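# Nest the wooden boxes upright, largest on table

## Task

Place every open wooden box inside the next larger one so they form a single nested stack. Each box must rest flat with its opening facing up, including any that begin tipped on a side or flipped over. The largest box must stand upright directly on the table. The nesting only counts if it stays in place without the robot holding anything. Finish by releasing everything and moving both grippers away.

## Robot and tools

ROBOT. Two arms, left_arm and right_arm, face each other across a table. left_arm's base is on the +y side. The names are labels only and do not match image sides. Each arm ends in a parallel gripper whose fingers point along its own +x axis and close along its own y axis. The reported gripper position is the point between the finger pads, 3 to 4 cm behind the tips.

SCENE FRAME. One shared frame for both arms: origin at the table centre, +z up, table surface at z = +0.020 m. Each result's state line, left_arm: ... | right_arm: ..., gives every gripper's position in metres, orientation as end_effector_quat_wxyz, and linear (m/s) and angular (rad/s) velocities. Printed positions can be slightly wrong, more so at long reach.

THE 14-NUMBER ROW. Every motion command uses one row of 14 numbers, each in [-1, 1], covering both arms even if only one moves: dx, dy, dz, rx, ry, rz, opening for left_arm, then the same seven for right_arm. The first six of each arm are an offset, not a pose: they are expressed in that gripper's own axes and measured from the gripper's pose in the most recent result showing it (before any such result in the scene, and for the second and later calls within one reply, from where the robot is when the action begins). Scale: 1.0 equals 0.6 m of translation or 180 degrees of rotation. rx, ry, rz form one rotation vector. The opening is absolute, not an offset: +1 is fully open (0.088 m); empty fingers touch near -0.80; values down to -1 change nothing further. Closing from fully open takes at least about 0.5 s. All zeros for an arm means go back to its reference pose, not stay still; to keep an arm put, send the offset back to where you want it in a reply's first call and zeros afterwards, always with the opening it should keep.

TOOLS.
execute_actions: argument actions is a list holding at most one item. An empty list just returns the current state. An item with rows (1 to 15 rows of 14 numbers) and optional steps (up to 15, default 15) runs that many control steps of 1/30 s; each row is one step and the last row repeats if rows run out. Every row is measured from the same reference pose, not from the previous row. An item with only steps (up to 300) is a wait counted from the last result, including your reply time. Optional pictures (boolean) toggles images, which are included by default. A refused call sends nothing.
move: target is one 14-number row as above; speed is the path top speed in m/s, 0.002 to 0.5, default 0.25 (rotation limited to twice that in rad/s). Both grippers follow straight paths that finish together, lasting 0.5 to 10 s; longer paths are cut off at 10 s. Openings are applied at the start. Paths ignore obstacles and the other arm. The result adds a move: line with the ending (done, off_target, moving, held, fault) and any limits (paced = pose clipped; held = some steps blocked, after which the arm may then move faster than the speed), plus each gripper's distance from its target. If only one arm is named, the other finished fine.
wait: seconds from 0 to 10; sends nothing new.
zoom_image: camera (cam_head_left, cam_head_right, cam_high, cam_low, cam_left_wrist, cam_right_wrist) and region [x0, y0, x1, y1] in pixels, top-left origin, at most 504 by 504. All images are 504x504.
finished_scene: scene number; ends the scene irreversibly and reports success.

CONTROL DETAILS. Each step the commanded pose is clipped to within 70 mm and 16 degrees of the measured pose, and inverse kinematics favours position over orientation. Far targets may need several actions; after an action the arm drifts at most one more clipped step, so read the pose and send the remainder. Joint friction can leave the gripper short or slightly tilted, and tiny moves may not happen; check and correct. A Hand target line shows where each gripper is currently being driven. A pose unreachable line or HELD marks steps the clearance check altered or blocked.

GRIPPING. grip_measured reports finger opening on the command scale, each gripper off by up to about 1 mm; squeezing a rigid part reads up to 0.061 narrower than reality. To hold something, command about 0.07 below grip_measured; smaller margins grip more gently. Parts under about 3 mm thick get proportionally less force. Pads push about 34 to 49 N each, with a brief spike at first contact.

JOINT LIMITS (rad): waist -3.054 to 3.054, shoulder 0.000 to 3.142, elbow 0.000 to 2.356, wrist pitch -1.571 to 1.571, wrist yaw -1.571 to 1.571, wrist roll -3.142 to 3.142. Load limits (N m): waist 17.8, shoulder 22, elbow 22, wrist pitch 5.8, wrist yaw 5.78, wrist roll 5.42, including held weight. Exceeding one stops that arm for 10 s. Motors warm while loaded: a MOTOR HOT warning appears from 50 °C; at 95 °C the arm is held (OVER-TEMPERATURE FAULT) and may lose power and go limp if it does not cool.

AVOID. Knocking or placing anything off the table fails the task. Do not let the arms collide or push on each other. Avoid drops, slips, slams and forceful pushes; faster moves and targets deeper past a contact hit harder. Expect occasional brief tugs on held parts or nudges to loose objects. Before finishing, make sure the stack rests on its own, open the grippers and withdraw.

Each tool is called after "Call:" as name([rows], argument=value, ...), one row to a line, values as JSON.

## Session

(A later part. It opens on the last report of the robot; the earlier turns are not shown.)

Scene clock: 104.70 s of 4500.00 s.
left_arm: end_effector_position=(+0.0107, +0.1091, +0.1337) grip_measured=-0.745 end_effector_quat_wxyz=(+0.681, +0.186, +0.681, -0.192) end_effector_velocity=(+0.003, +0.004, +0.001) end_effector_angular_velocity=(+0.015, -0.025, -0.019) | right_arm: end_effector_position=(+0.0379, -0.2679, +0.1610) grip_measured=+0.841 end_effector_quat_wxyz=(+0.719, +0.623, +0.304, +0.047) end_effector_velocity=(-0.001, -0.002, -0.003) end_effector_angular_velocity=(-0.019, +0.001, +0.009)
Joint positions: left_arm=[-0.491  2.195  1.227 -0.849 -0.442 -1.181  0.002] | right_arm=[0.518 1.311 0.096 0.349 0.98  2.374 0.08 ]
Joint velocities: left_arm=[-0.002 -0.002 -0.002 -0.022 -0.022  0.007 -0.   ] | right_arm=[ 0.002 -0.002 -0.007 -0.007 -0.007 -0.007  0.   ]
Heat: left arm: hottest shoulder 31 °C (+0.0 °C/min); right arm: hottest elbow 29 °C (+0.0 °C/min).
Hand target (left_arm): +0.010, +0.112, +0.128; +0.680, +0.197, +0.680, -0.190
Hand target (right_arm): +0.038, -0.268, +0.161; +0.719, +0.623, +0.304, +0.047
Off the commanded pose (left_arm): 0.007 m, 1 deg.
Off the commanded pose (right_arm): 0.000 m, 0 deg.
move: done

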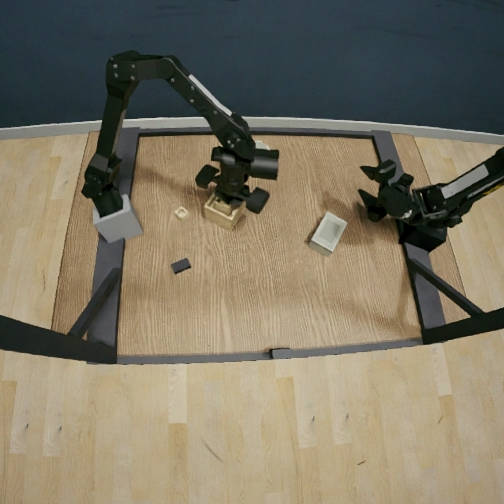

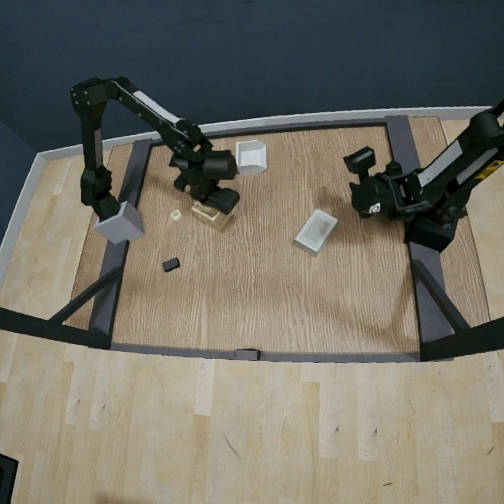

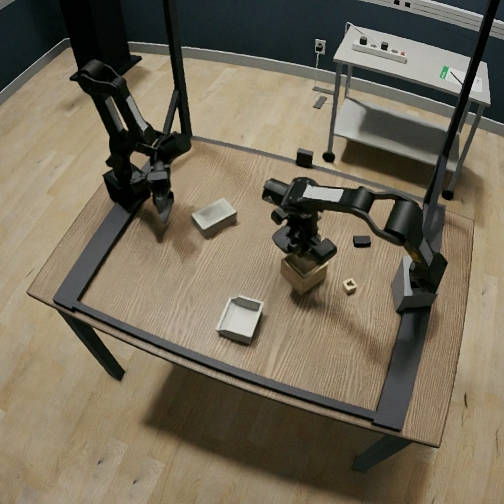

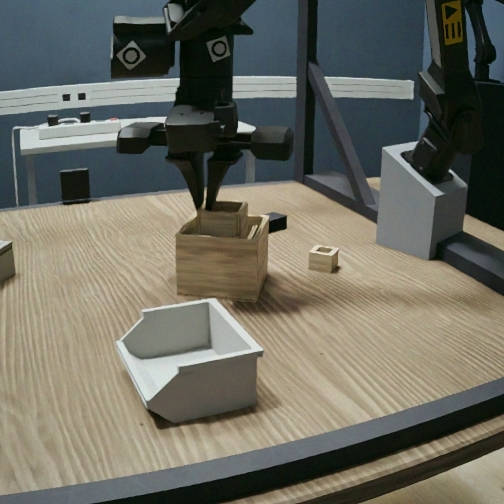

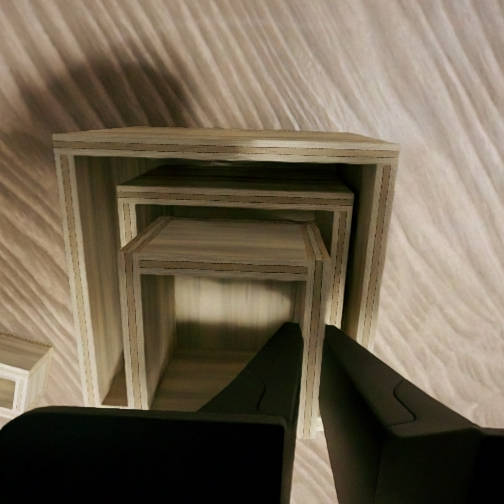

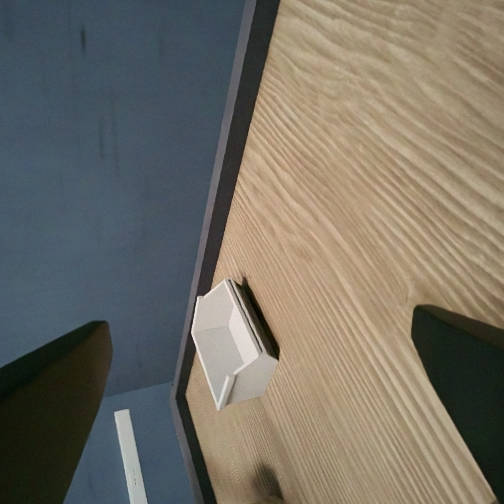

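Call:
move(target=[0.035,0.016,-0.004,0.003,0.002,0.005,-1,0,0,0,0,0,0,0.84], speed=0.04)

Scene clock: 106.67 s of 4500.00 s.
left_arm: end_effector_position=(+0.0135, +0.1147, +0.1184) grip_measured=-0.745 end_effector_quat_wxyz=(+0.680, +0.185, +0.683, -0.192) end_effector_velocity=(+0.002, +0.000, -0.000) end_effector_angular_velocity=(-0.006, -0.022, +0.006) | right_arm: end_effector_position=(+0.0379, -0.2679, +0.1610) grip_measured=+0.841 end_effector_quat_wxyz=(+0.719, +0.623, +0.304, +0.047) end_effector_velocity=(-0.000, +0.000, -0.000) end_effector_angular_velocity=(-0.009, +0.002, +0.005)
Joint positions: left_arm=[-0.464  2.195  1.169 -0.779 -0.444 -1.154  0.002] | right_arm=[0.518 1.311 0.096 0.349 0.98  2.374 0.08 ]
Joint velocities: left_arm=[-0.002 -0.002 -0.007  0.007 -0.022 -0.007  0.   ] | right_arm=[-0.002 -0.002  0.002 -0.007 -0.007 -0.007  0.   ]
Heat: left arm: hottest shoulder 31 °C (+0.0 °C/min); right arm: hottest elbow 29 °C (+0.0 °C/min).
Hand target (left_arm): +0.013, +0.119, +0.113; +0.679, +0.196, +0.681, -0.190
Hand target (right_arm): +0.038, -0.268, +0.161; +0.719, +0.623, +0.304, +0.047
Off the commanded pose (left_arm): 0.007 m, 1 deg.
Off the commanded pose (right_arm): 0.000 m, 0 deg.
move: done

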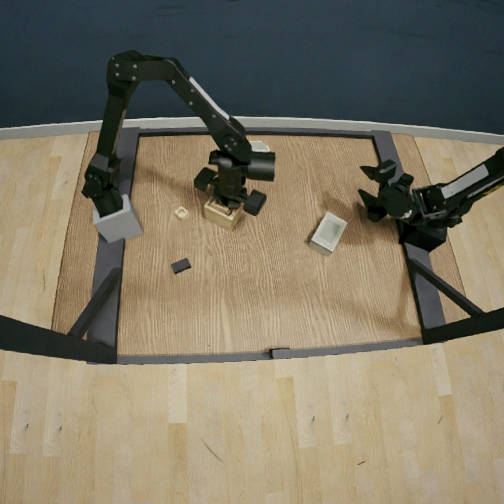

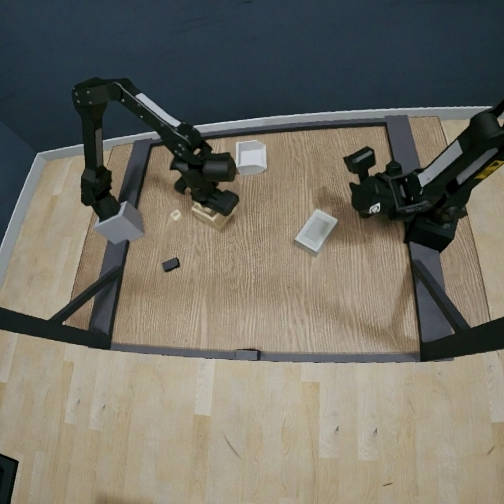

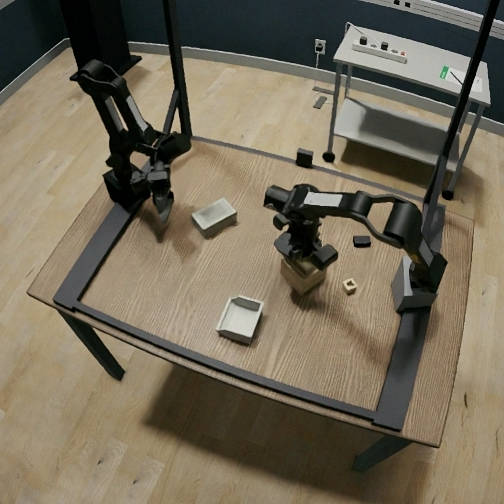

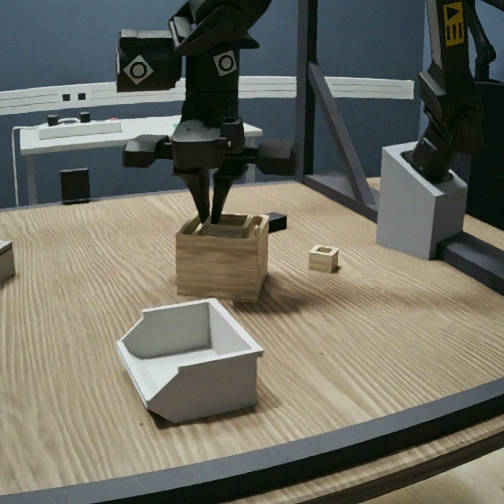

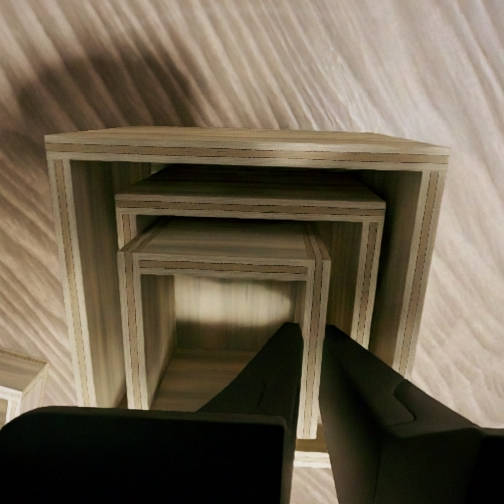

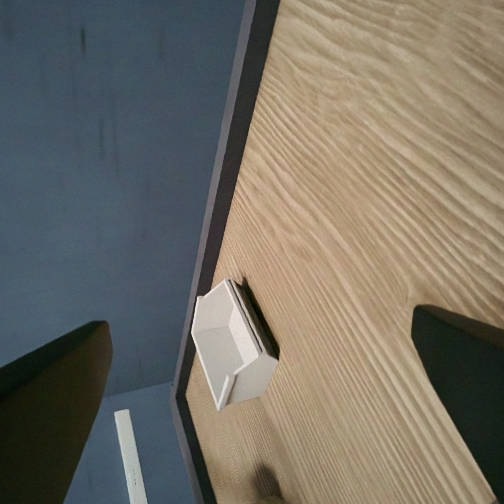

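Call:
move(target=[0.038,0.006,-0.004,0.003,0,0.005,-1,0,0,0,0,0,0,0.84], speed=0.03)

Call:
move(target=[0,0,0,0,0,0,-0.62,0,0,0,0,0,0,0.84])

Call:
move(target=[-0.09,0,0,0,0,0,-0.62,0,0,0,0,0,0,0.84], speed=0.1)

Scene clock: 109.60 s of 4500.00 s.
left_arm: end_effector_position=(+0.0134, +0.1147, +0.1020) grip_measured=-0.745 end_effector_quat_wxyz=(+0.681, +0.183, +0.682, -0.194) end_effector_velocity=(-0.001, -0.003, +0.002) end_effector_angular_velocity=(-0.011, +0.008, -0.004) | right_arm: end_effector_position=(+0.0379, -0.2679, +0.1610) grip_measured=+0.841 end_effector_quat_wxyz=(+0.719, +0.623, +0.304, +0.047) end_effector_velocity=(-0.001, -0.000, -0.003) end_effector_angular_velocity=(-0.026, +0.012, +0.013)
Joint positions: left_arm=[-0.444  2.221  1.137 -0.705 -0.45  -1.131  0.002] | right_arm=[0.518 1.311 0.096 0.349 0.98  2.374 0.08 ]
Joint velocities: left_arm=[-0.002 -0.002  0.002  0.007  0.007  0.007 -0.001] | right_arm=[-0.002 -0.002  0.002 -0.022 -0.022 -0.007 -0.   ]
Heat: left arm: hottest shoulder 32 °C (+0.0 °C/min); right arm: hottest elbow 29 °C (+0.0 °C/min).
Hand target (left_arm): +0.013, +0.119, +0.096; +0.680, +0.194, +0.681, -0.191
Hand target (right_arm): +0.038, -0.268, +0.161; +0.719, +0.623, +0.304, +0.047
Off the commanded pose (left_arm): 0.008 m, 1 deg.
Off the commanded pose (right_arm): 0.000 m, 0 deg.
move: done

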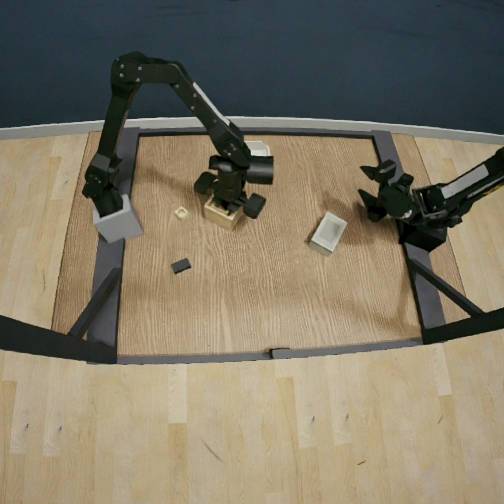

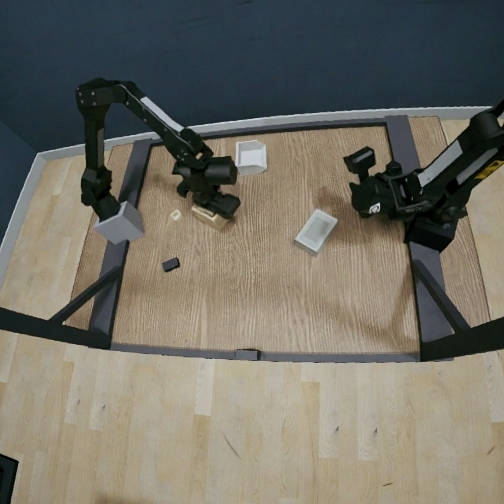

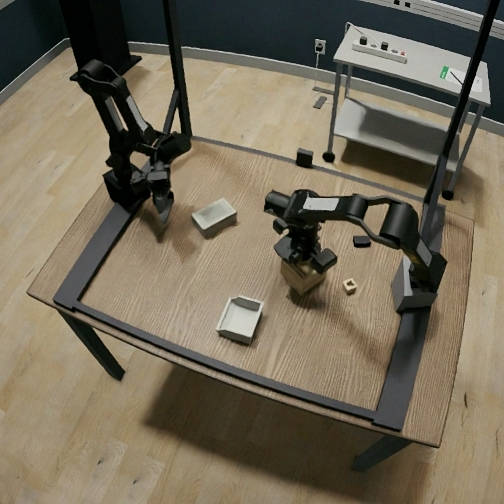

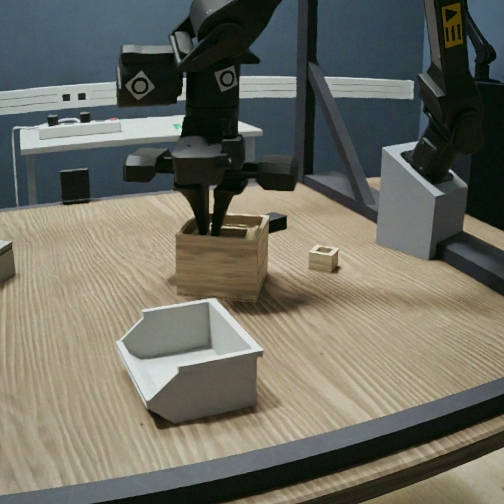

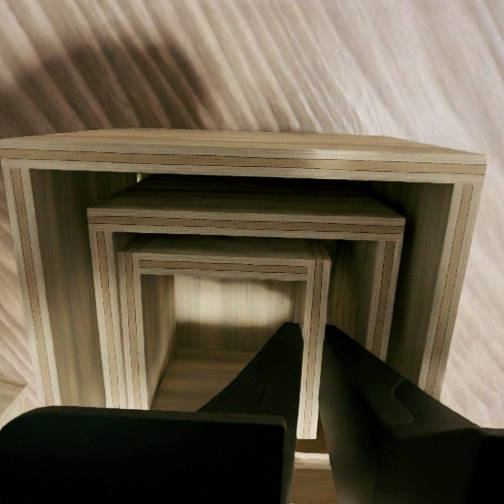

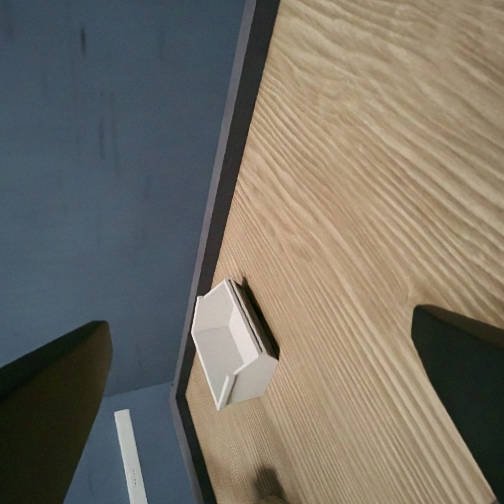

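Scene clock: 110.13 s of 4500.00 s.
left_arm: end_effector_position=(+0.0134, +0.1146, +0.1020) grip_measured=-0.624 end_effector_quat_wxyz=(+0.681, +0.183, +0.682, -0.194) end_effector_velocity=(-0.001, +0.002, +0.001) end_effector_angular_velocity=(+0.006, +0.006, +0.002) | right_arm: end_effector_position=(+0.0379, -0.2679, +0.1610) grip_measured=+0.841 end_effector_quat_wxyz=(+0.719, +0.623, +0.304, +0.047) end_effector_velocity=(+0.002, -0.004, -0.001) end_effector_angular_velocity=(-0.029, -0.017, +0.001)
Joint positions: left_arm=[-0.444  2.221  1.137 -0.705 -0.45  -1.131  0.008] | right_arm=[0.518 1.311 0.096 0.349 0.98  2.374 0.08 ]
Joint velocities: left_arm=[-0.002 -0.002 -0.002 -0.007  0.007 -0.007  0.   ] | right_arm=[-0.002 -0.002 -0.007 -0.007  0.007 -0.022  0.   ]
Heat: left arm: hottest shoulder 32 °C (+0.0 °C/min); right arm: hottest elbow 29 °C (+0.0 °C/min).
Hand target (left_arm): +0.013, +0.115, +0.102; +0.681, +0.183, +0.682, -0.194
Hand target (right_arm): +0.038, -0.268, +0.161; +0.719, +0.623, +0.304, +0.047
Off the commanded pose (left_arm): 0.000 m, 0 deg.
Off the commanded pose (right_arm): 0.000 m, 0 deg.
move: done

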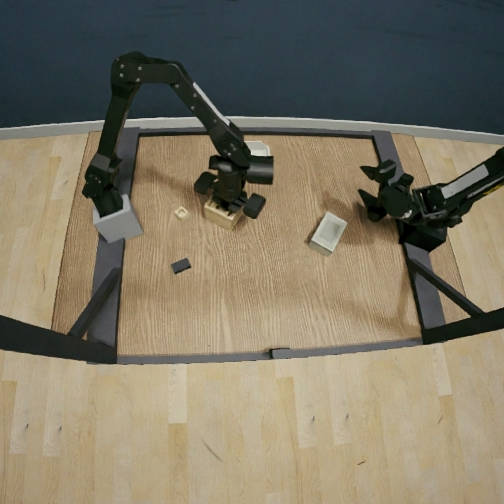

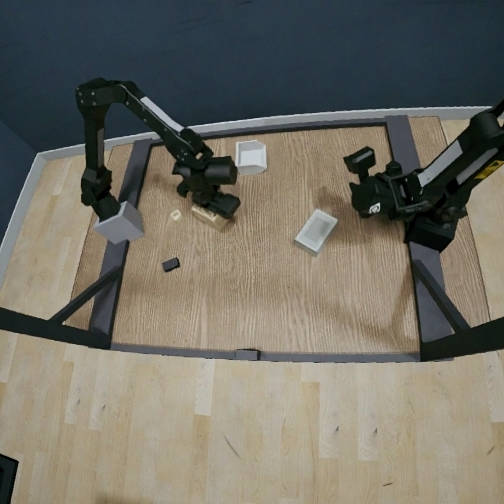

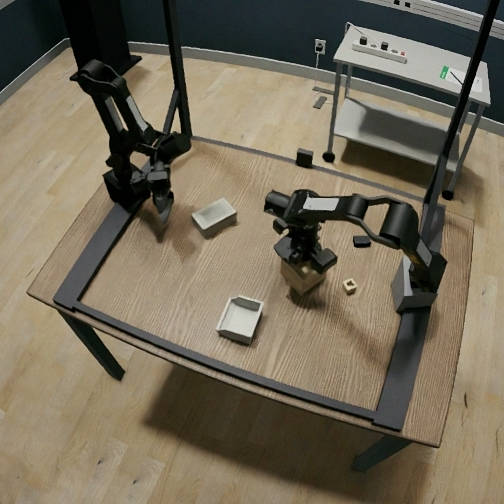

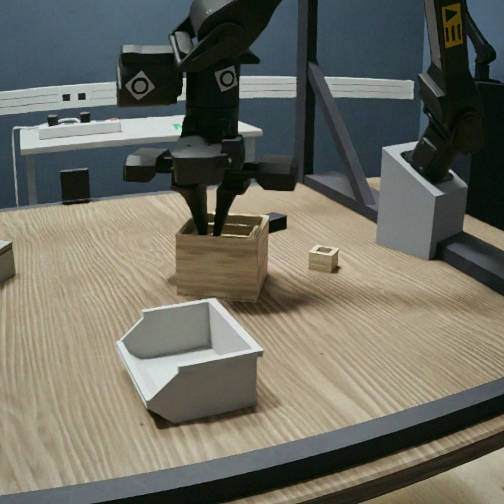

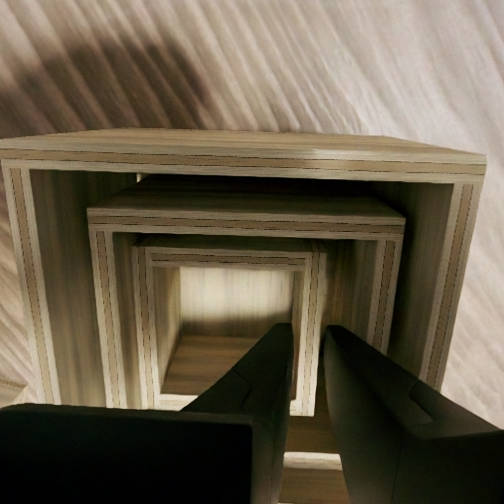

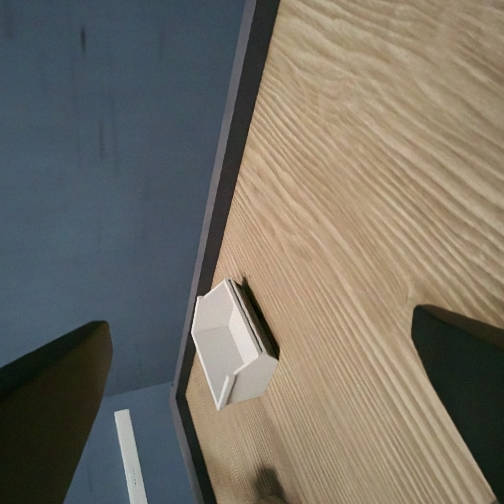

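Scene clock: 111.03 s of 4500.00 s.
left_arm: end_effector_position=(+0.0139, +0.1177, +0.1512) grip_measured=-0.623 end_effector_quat_wxyz=(+0.681, +0.191, +0.680, -0.192) end_effector_velocity=(-0.000, +0.005, +0.002) end_effector_angular_velocity=(+0.015, +0.004, -0.002) | right_arm: end_effector_position=(+0.0379, -0.2679, +0.1610) grip_measured=+0.841 end_effector_quat_wxyz=(+0.719, +0.623, +0.304, +0.047) end_effector_velocity=(+0.001, -0.002, -0.001) end_effector_angular_velocity=(-0.014, +0.001, -0.001)
Joint positions: left_arm=[-0.509  2.145  1.228 -0.917 -0.441 -1.197  0.008] | right_arm=[0.518 1.311 0.096 0.349 0.98  2.374 0.08 ]
Joint velocities: left_arm=[-0.002 -0.007 -0.002 -0.022  0.007 -0.007  0.   ] | right_arm=[-0.007 -0.002 -0.002 -0.007 -0.007 -0.007 -0.   ]
Heat: left arm: hottest shoulder 32 °C (+0.0 °C/min); right arm: hottest elbow 29 °C (+0.0 °C/min).
Hand target (left_arm): +0.014, +0.116, +0.156; +0.681, +0.183, +0.682, -0.194
Hand target (right_arm): +0.038, -0.268, +0.161; +0.719, +0.623, +0.304, +0.047
Off the commanded pose (left_arm): 0.005 m, 1 deg.
Off the commanded pose (right_arm): 0.000 m, 0 deg.
move: done

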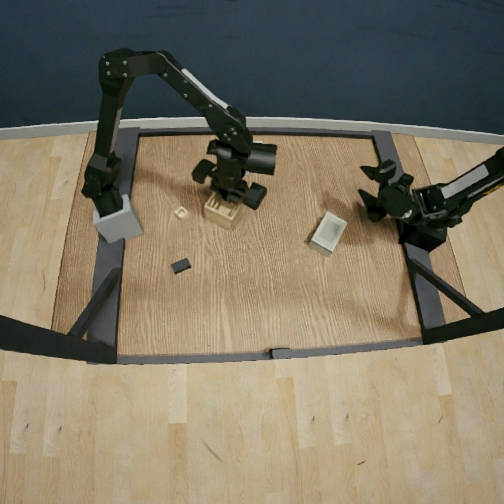

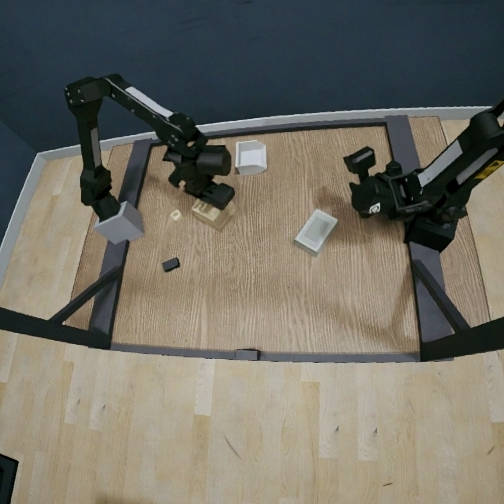

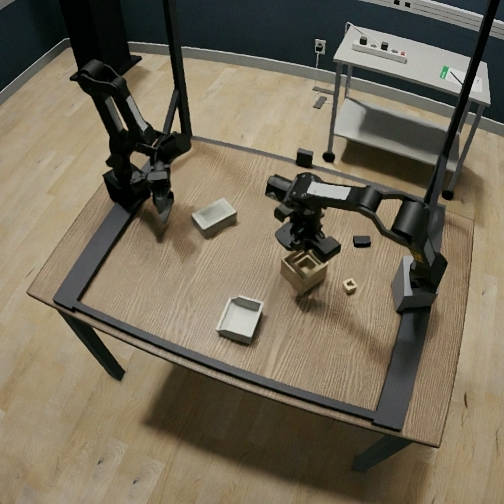

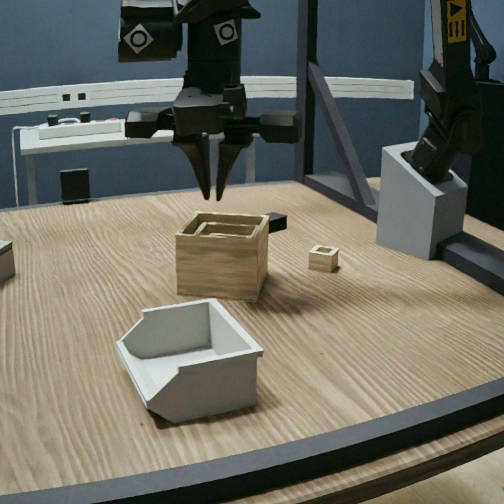

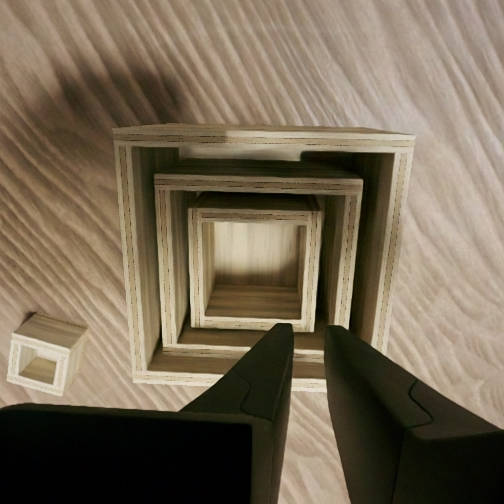

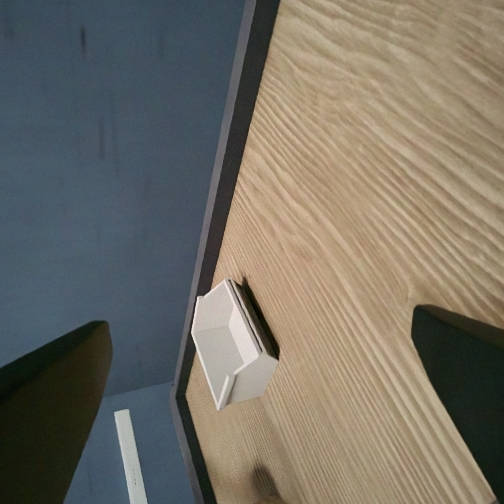

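Call:
move(target=[0.02,0.172,-0.105,0.08,0,0,-0.5,0,0,0,0,0,0,0.84], speed=0.2)

Call:
move(target=[0.075,0.003,-0.004,0,0.003,0.004,-0.5,0,0,0,0,0,0,0.84], speed=0.1)

Scene clock: 115.20 s of 4500.00 s.
left_arm: end_effector_position=(+0.0138, +0.2364, +0.1379) grip_measured=-0.503 end_effector_quat_wxyz=(+0.655, +0.274, +0.650, -0.272) end_effector_velocity=(+0.002, +0.007, -0.000) end_effector_angular_velocity=(+0.017, -0.012, -0.004) | right_arm: end_effector_position=(+0.0379, -0.2679, +0.1610) grip_measured=+0.841 end_effector_quat_wxyz=(+0.719, +0.623, +0.304, +0.047) end_effector_velocity=(-0.002, -0.001, -0.004) end_effector_angular_velocity=(-0.033, +0.006, +0.023)
Joint positions: left_arm=[-0.571  1.775  0.709 -0.799 -0.429 -1.021  0.014] | right_arm=[0.518 1.311 0.096 0.349 0.98  2.374 0.08 ]
Joint velocities: left_arm=[-0.002 -0.012 -0.012 -0.022 -0.007 -0.007 -0.   ] | right_arm=[ 0.002 -0.002 -0.007 -0.007 -0.022 -0.022 -0.   ]
Heat: left arm: hottest shoulder 32 °C (+0.0 °C/min); right arm: hottest elbow 29 °C (+0.0 °C/min).
Hand target (left_arm): +0.013, +0.239, +0.138; +0.653, +0.275, +0.650, -0.276
Hand target (right_arm): +0.038, -0.268, +0.161; +0.719, +0.623, +0.304, +0.047
Off the commanded pose (left_arm): 0.002 m, 1 deg.
Off the commanded pose (right_arm): 0.000 m, 0 deg.
After step 90, 0.13 s passed at rest.
move: done

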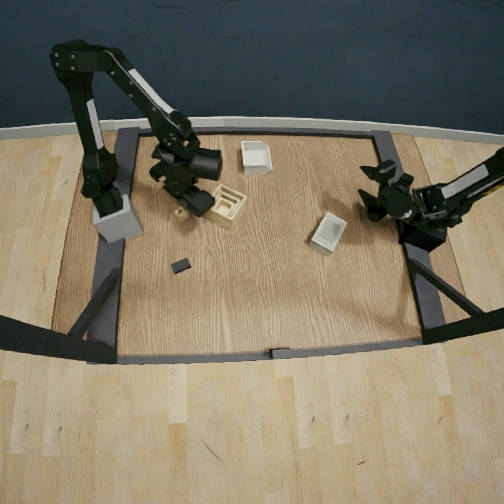

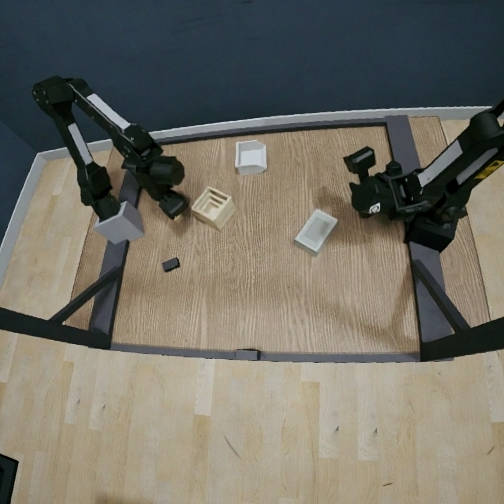

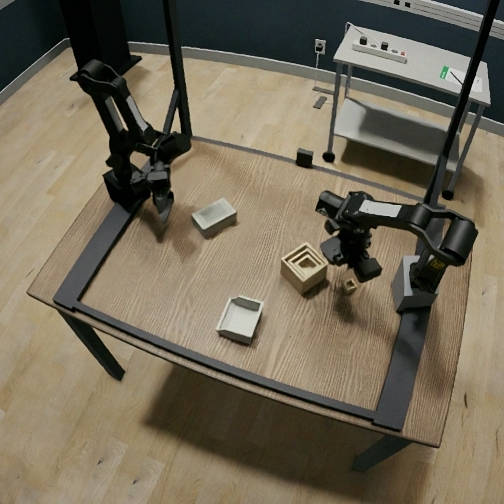

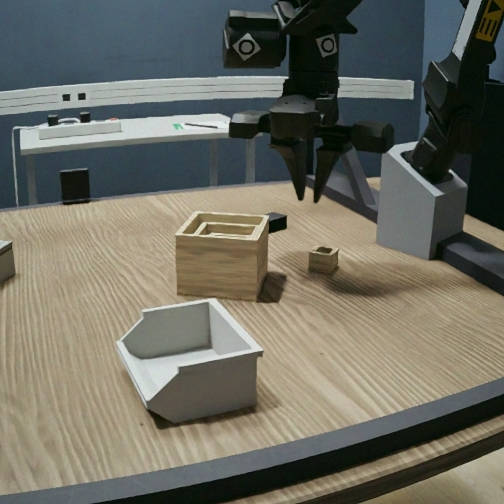

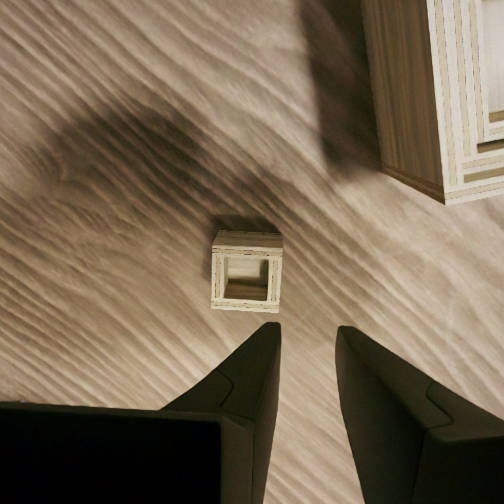

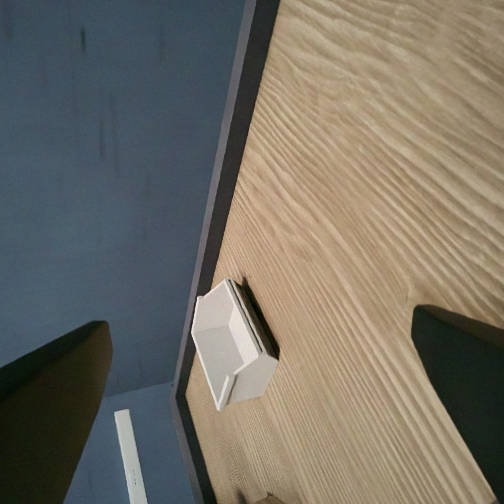

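Scene clock: 116.07 s of 4500.00 s.
left_arm: end_effector_position=(+0.0127, +0.2358, +0.0966) grip_measured=-0.503 end_effector_quat_wxyz=(+0.654, +0.271, +0.653, -0.269) end_effector_velocity=(-0.002, +0.003, -0.000) end_effector_angular_velocity=(+0.009, +0.004, -0.004) | right_arm: end_effector_position=(+0.0379, -0.2679, +0.1610) grip_measured=+0.841 end_effector_quat_wxyz=(+0.719, +0.623, +0.304, +0.047) end_effector_velocity=(+0.001, -0.002, -0.001) end_effector_angular_velocity=(-0.014, +0.001, -0.001)
Joint positions: left_arm=[-0.493  1.878  0.624 -0.576 -0.444 -0.948  0.014] | right_arm=[0.518 1.311 0.096 0.349 0.98  2.374 0.08 ]
Joint velocities: left_arm=[-0.007  0.002 -0.002 -0.007  0.007 -0.007 -0.   ] | right_arm=[-0.007 -0.002 -0.002 -0.007 -0.007 -0.007  0.   ]
Heat: left arm: hottest shoulder 32 °C (+0.0 °C/min); right arm: hottest elbow 29 °C (+0.0 °C/min).
Hand target (left_arm): +0.013, +0.239, +0.093; +0.653, +0.279, +0.652, -0.267
Hand target (right_arm): +0.038, -0.268, +0.161; +0.719, +0.623, +0.304, +0.047
Off the commanded pose (left_arm): 0.005 m, 1 deg.
Off the commanded pose (right_arm): 0.000 m, 0 deg.
move: done

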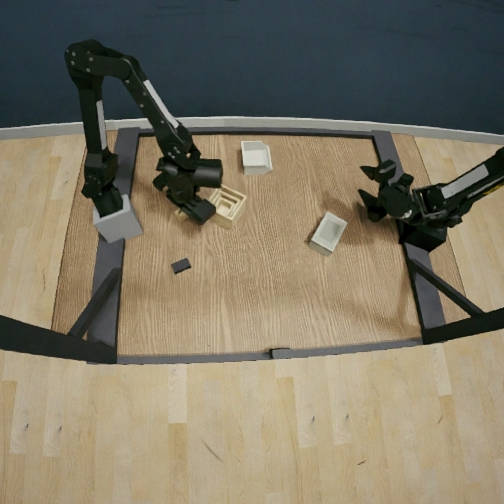

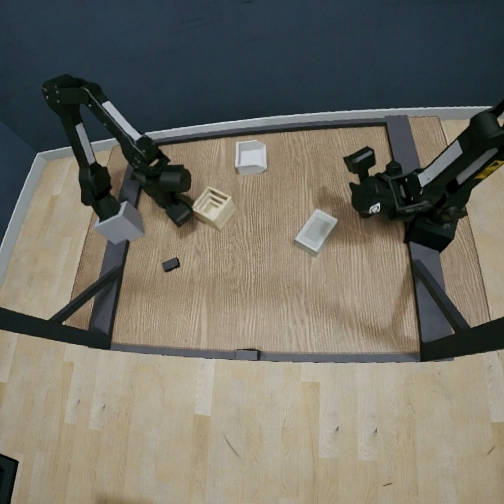

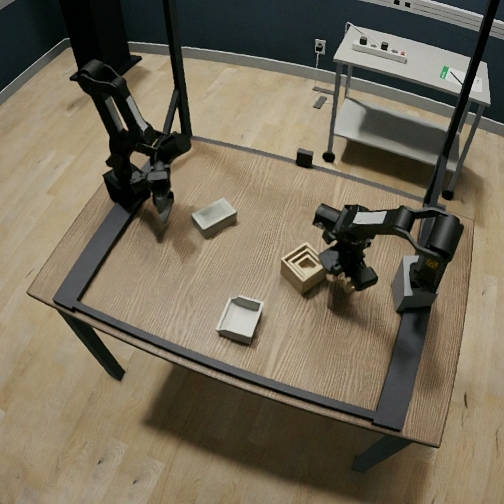

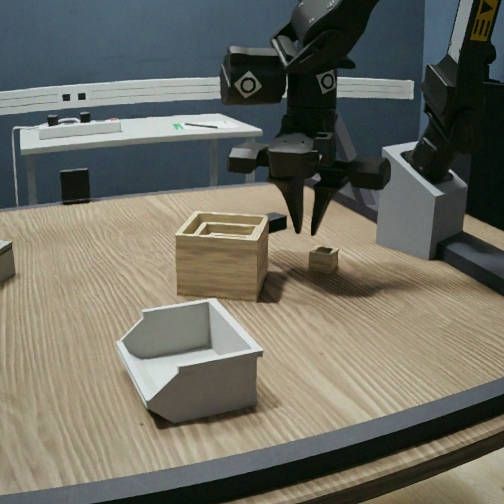

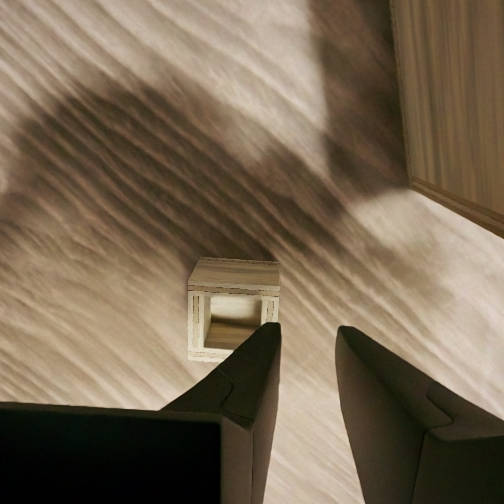

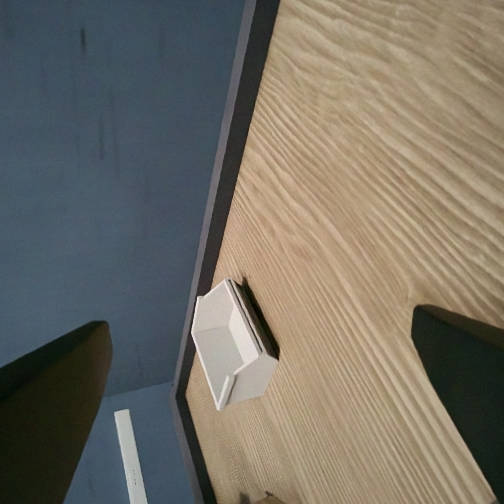

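Call:
move(target=[0.03,0.018,-0.011,0.012,0.002,0.003,-0.5,0,0,0,0,0,0,0.84], speed=0.06)

Scene clock: 118.13 s of 4500.00 s.
left_arm: end_effector_position=(+0.0149, +0.2444, +0.0819) grip_measured=-0.503 end_effector_quat_wxyz=(+0.649, +0.279, +0.650, -0.280) end_effector_velocity=(+0.003, -0.001, +0.000) end_effector_angular_velocity=(-0.010, -0.021, +0.008) | right_arm: end_effector_position=(+0.0379, -0.2679, +0.1610) grip_measured=+0.841 end_effector_quat_wxyz=(+0.719, +0.623, +0.304, +0.047) end_effector_velocity=(+0.003, -0.004, -0.001) end_effector_angular_velocity=(-0.026, -0.012, -0.011)
Joint positions: left_arm=[-0.456  1.886  0.561 -0.484 -0.45  -0.878  0.014] | right_arm=[0.518 1.311 0.096 0.349 0.98  2.374 0.08 ]
Joint velocities: left_arm=[-0.002 -0.002 -0.002  0.007 -0.022 -0.007 -0.   ] | right_arm=[-0.007 -0.002 -0.002 -0.022  0.007 -0.007 -0.   ]
Heat: left arm: hottest shoulder 32 °C (+0.0 °C/min); right arm: hottest elbow 29 °C (+0.0 °C/min).
Hand target (left_arm): +0.015, +0.248, +0.079; +0.648, +0.287, +0.649, -0.278
Hand target (right_arm): +0.038, -0.268, +0.161; +0.719, +0.623, +0.304, +0.047
Off the commanded pose (left_arm): 0.005 m, 1 deg.
Off the commanded pose (right_arm): 0.000 m, 0 deg.
move: done

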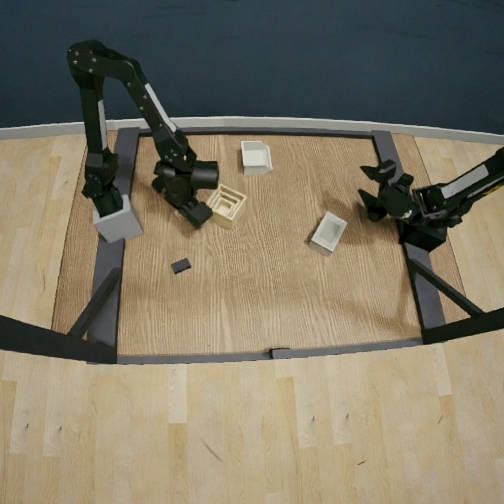

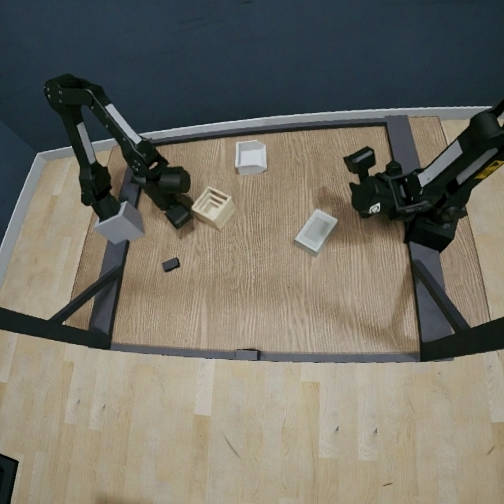

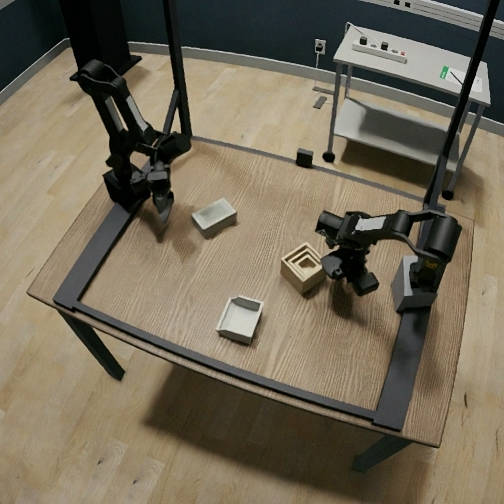

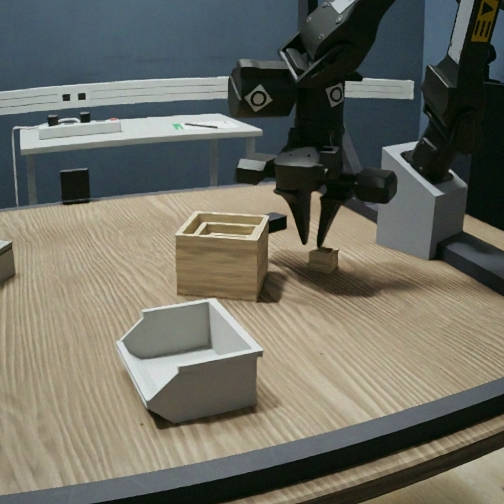

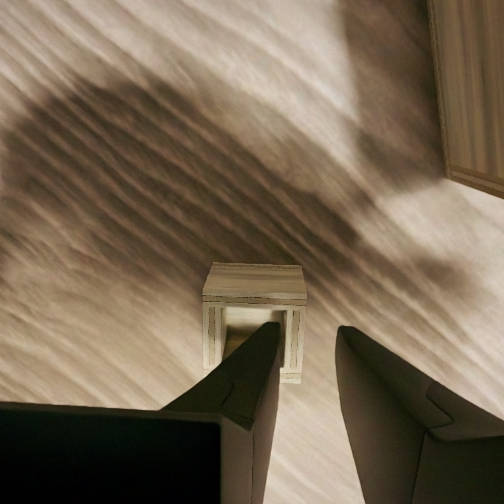

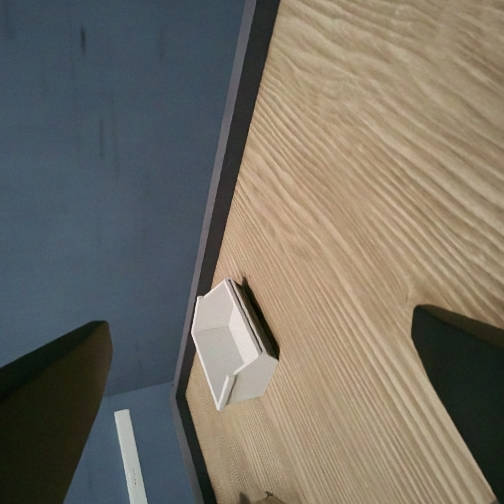

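Call:
move(target=[0.031,0.011,-0.01,0.003,0.002,0.004,-0.5,0,0,0,0,0,0,0.84], speed=0.03)

Scene clock: 120.13 s of 4500.00 s.
left_arm: end_effector_position=(+0.0149, +0.2490, +0.0666) grip_measured=-0.503 end_effector_quat_wxyz=(+0.649, +0.278, +0.650, -0.280) end_effector_velocity=(+0.003, -0.000, -0.001) end_effector_angular_velocity=(-0.003, -0.021, -0.004) | right_arm: end_effector_position=(+0.0379, -0.2679, +0.1610) grip_measured=+0.841 end_effector_quat_wxyz=(+0.719, +0.623, +0.304, +0.047) end_effector_velocity=(-0.000, +0.002, +0.003) end_effector_angular_velocity=(+0.017, -0.006, +0.002)
Joint positions: left_arm=[-0.424  1.924  0.517 -0.385 -0.456 -0.842  0.014] | right_arm=[0.518 1.311 0.096 0.349 0.98  2.374 0.08 ]
Joint velocities: left_arm=[ 0.002  0.002 -0.002  0.007 -0.022  0.007  0.   ] | right_arm=[ 0.002 -0.002 -0.002  0.022  0.007 -0.007 -0.   ]
Heat: left arm: hottest shoulder 32 °C (+0.0 °C/min); right arm: hottest elbow 29 °C (+0.0 °C/min).
Hand target (left_arm): +0.015, +0.253, +0.064; +0.647, +0.286, +0.649, -0.278
Hand target (right_arm): +0.038, -0.268, +0.161; +0.719, +0.623, +0.304, +0.047
Off the commanded pose (left_arm): 0.005 m, 1 deg.
Off the commanded pose (right_arm): 0.000 m, 0 deg.
move: done

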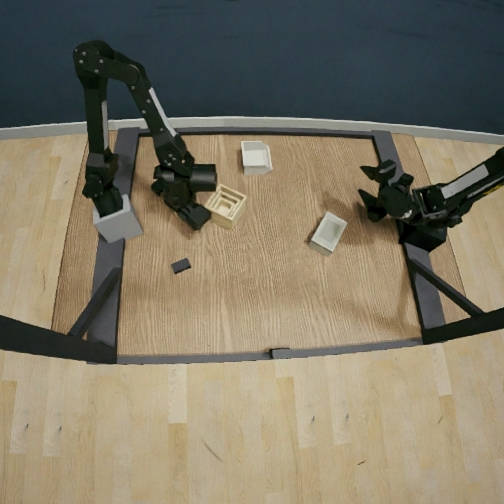

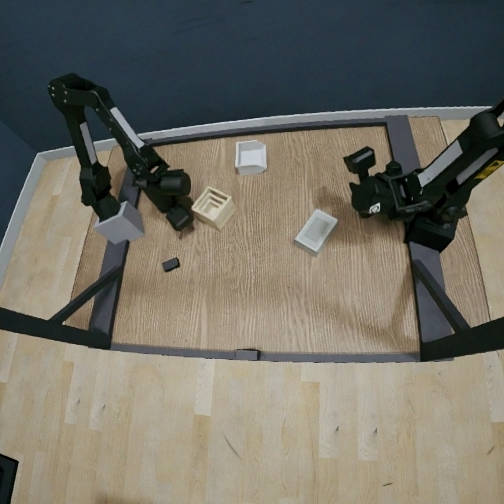

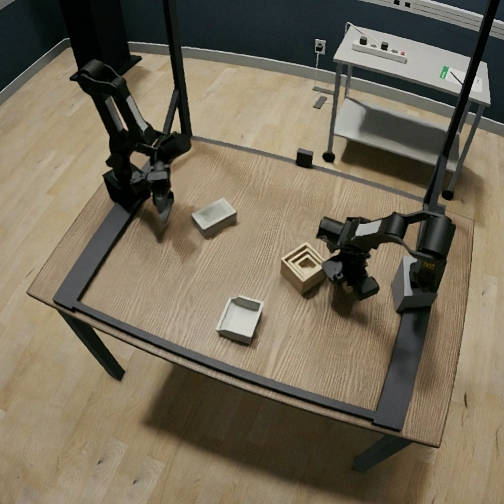

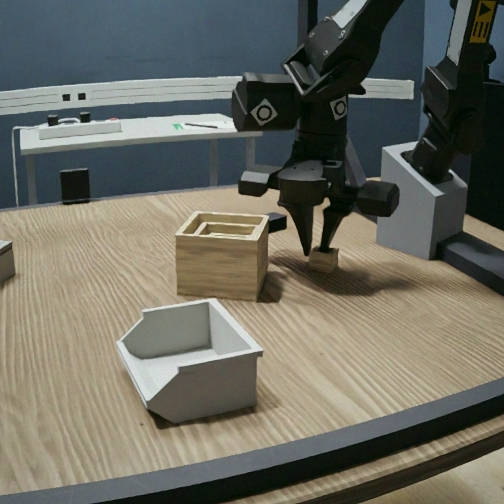

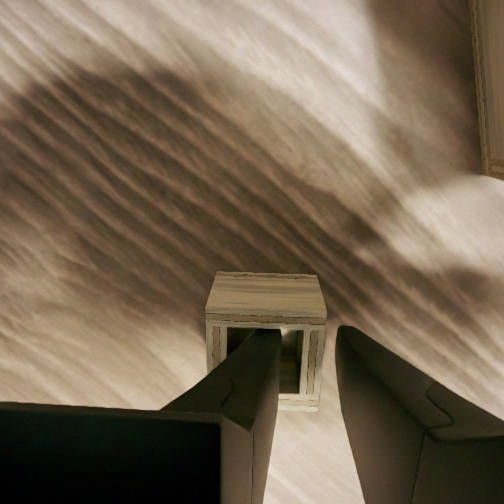

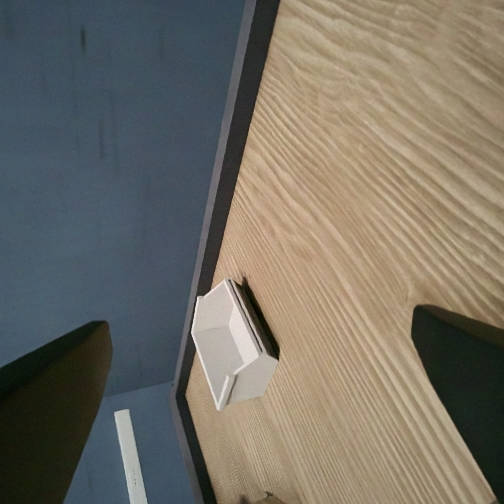

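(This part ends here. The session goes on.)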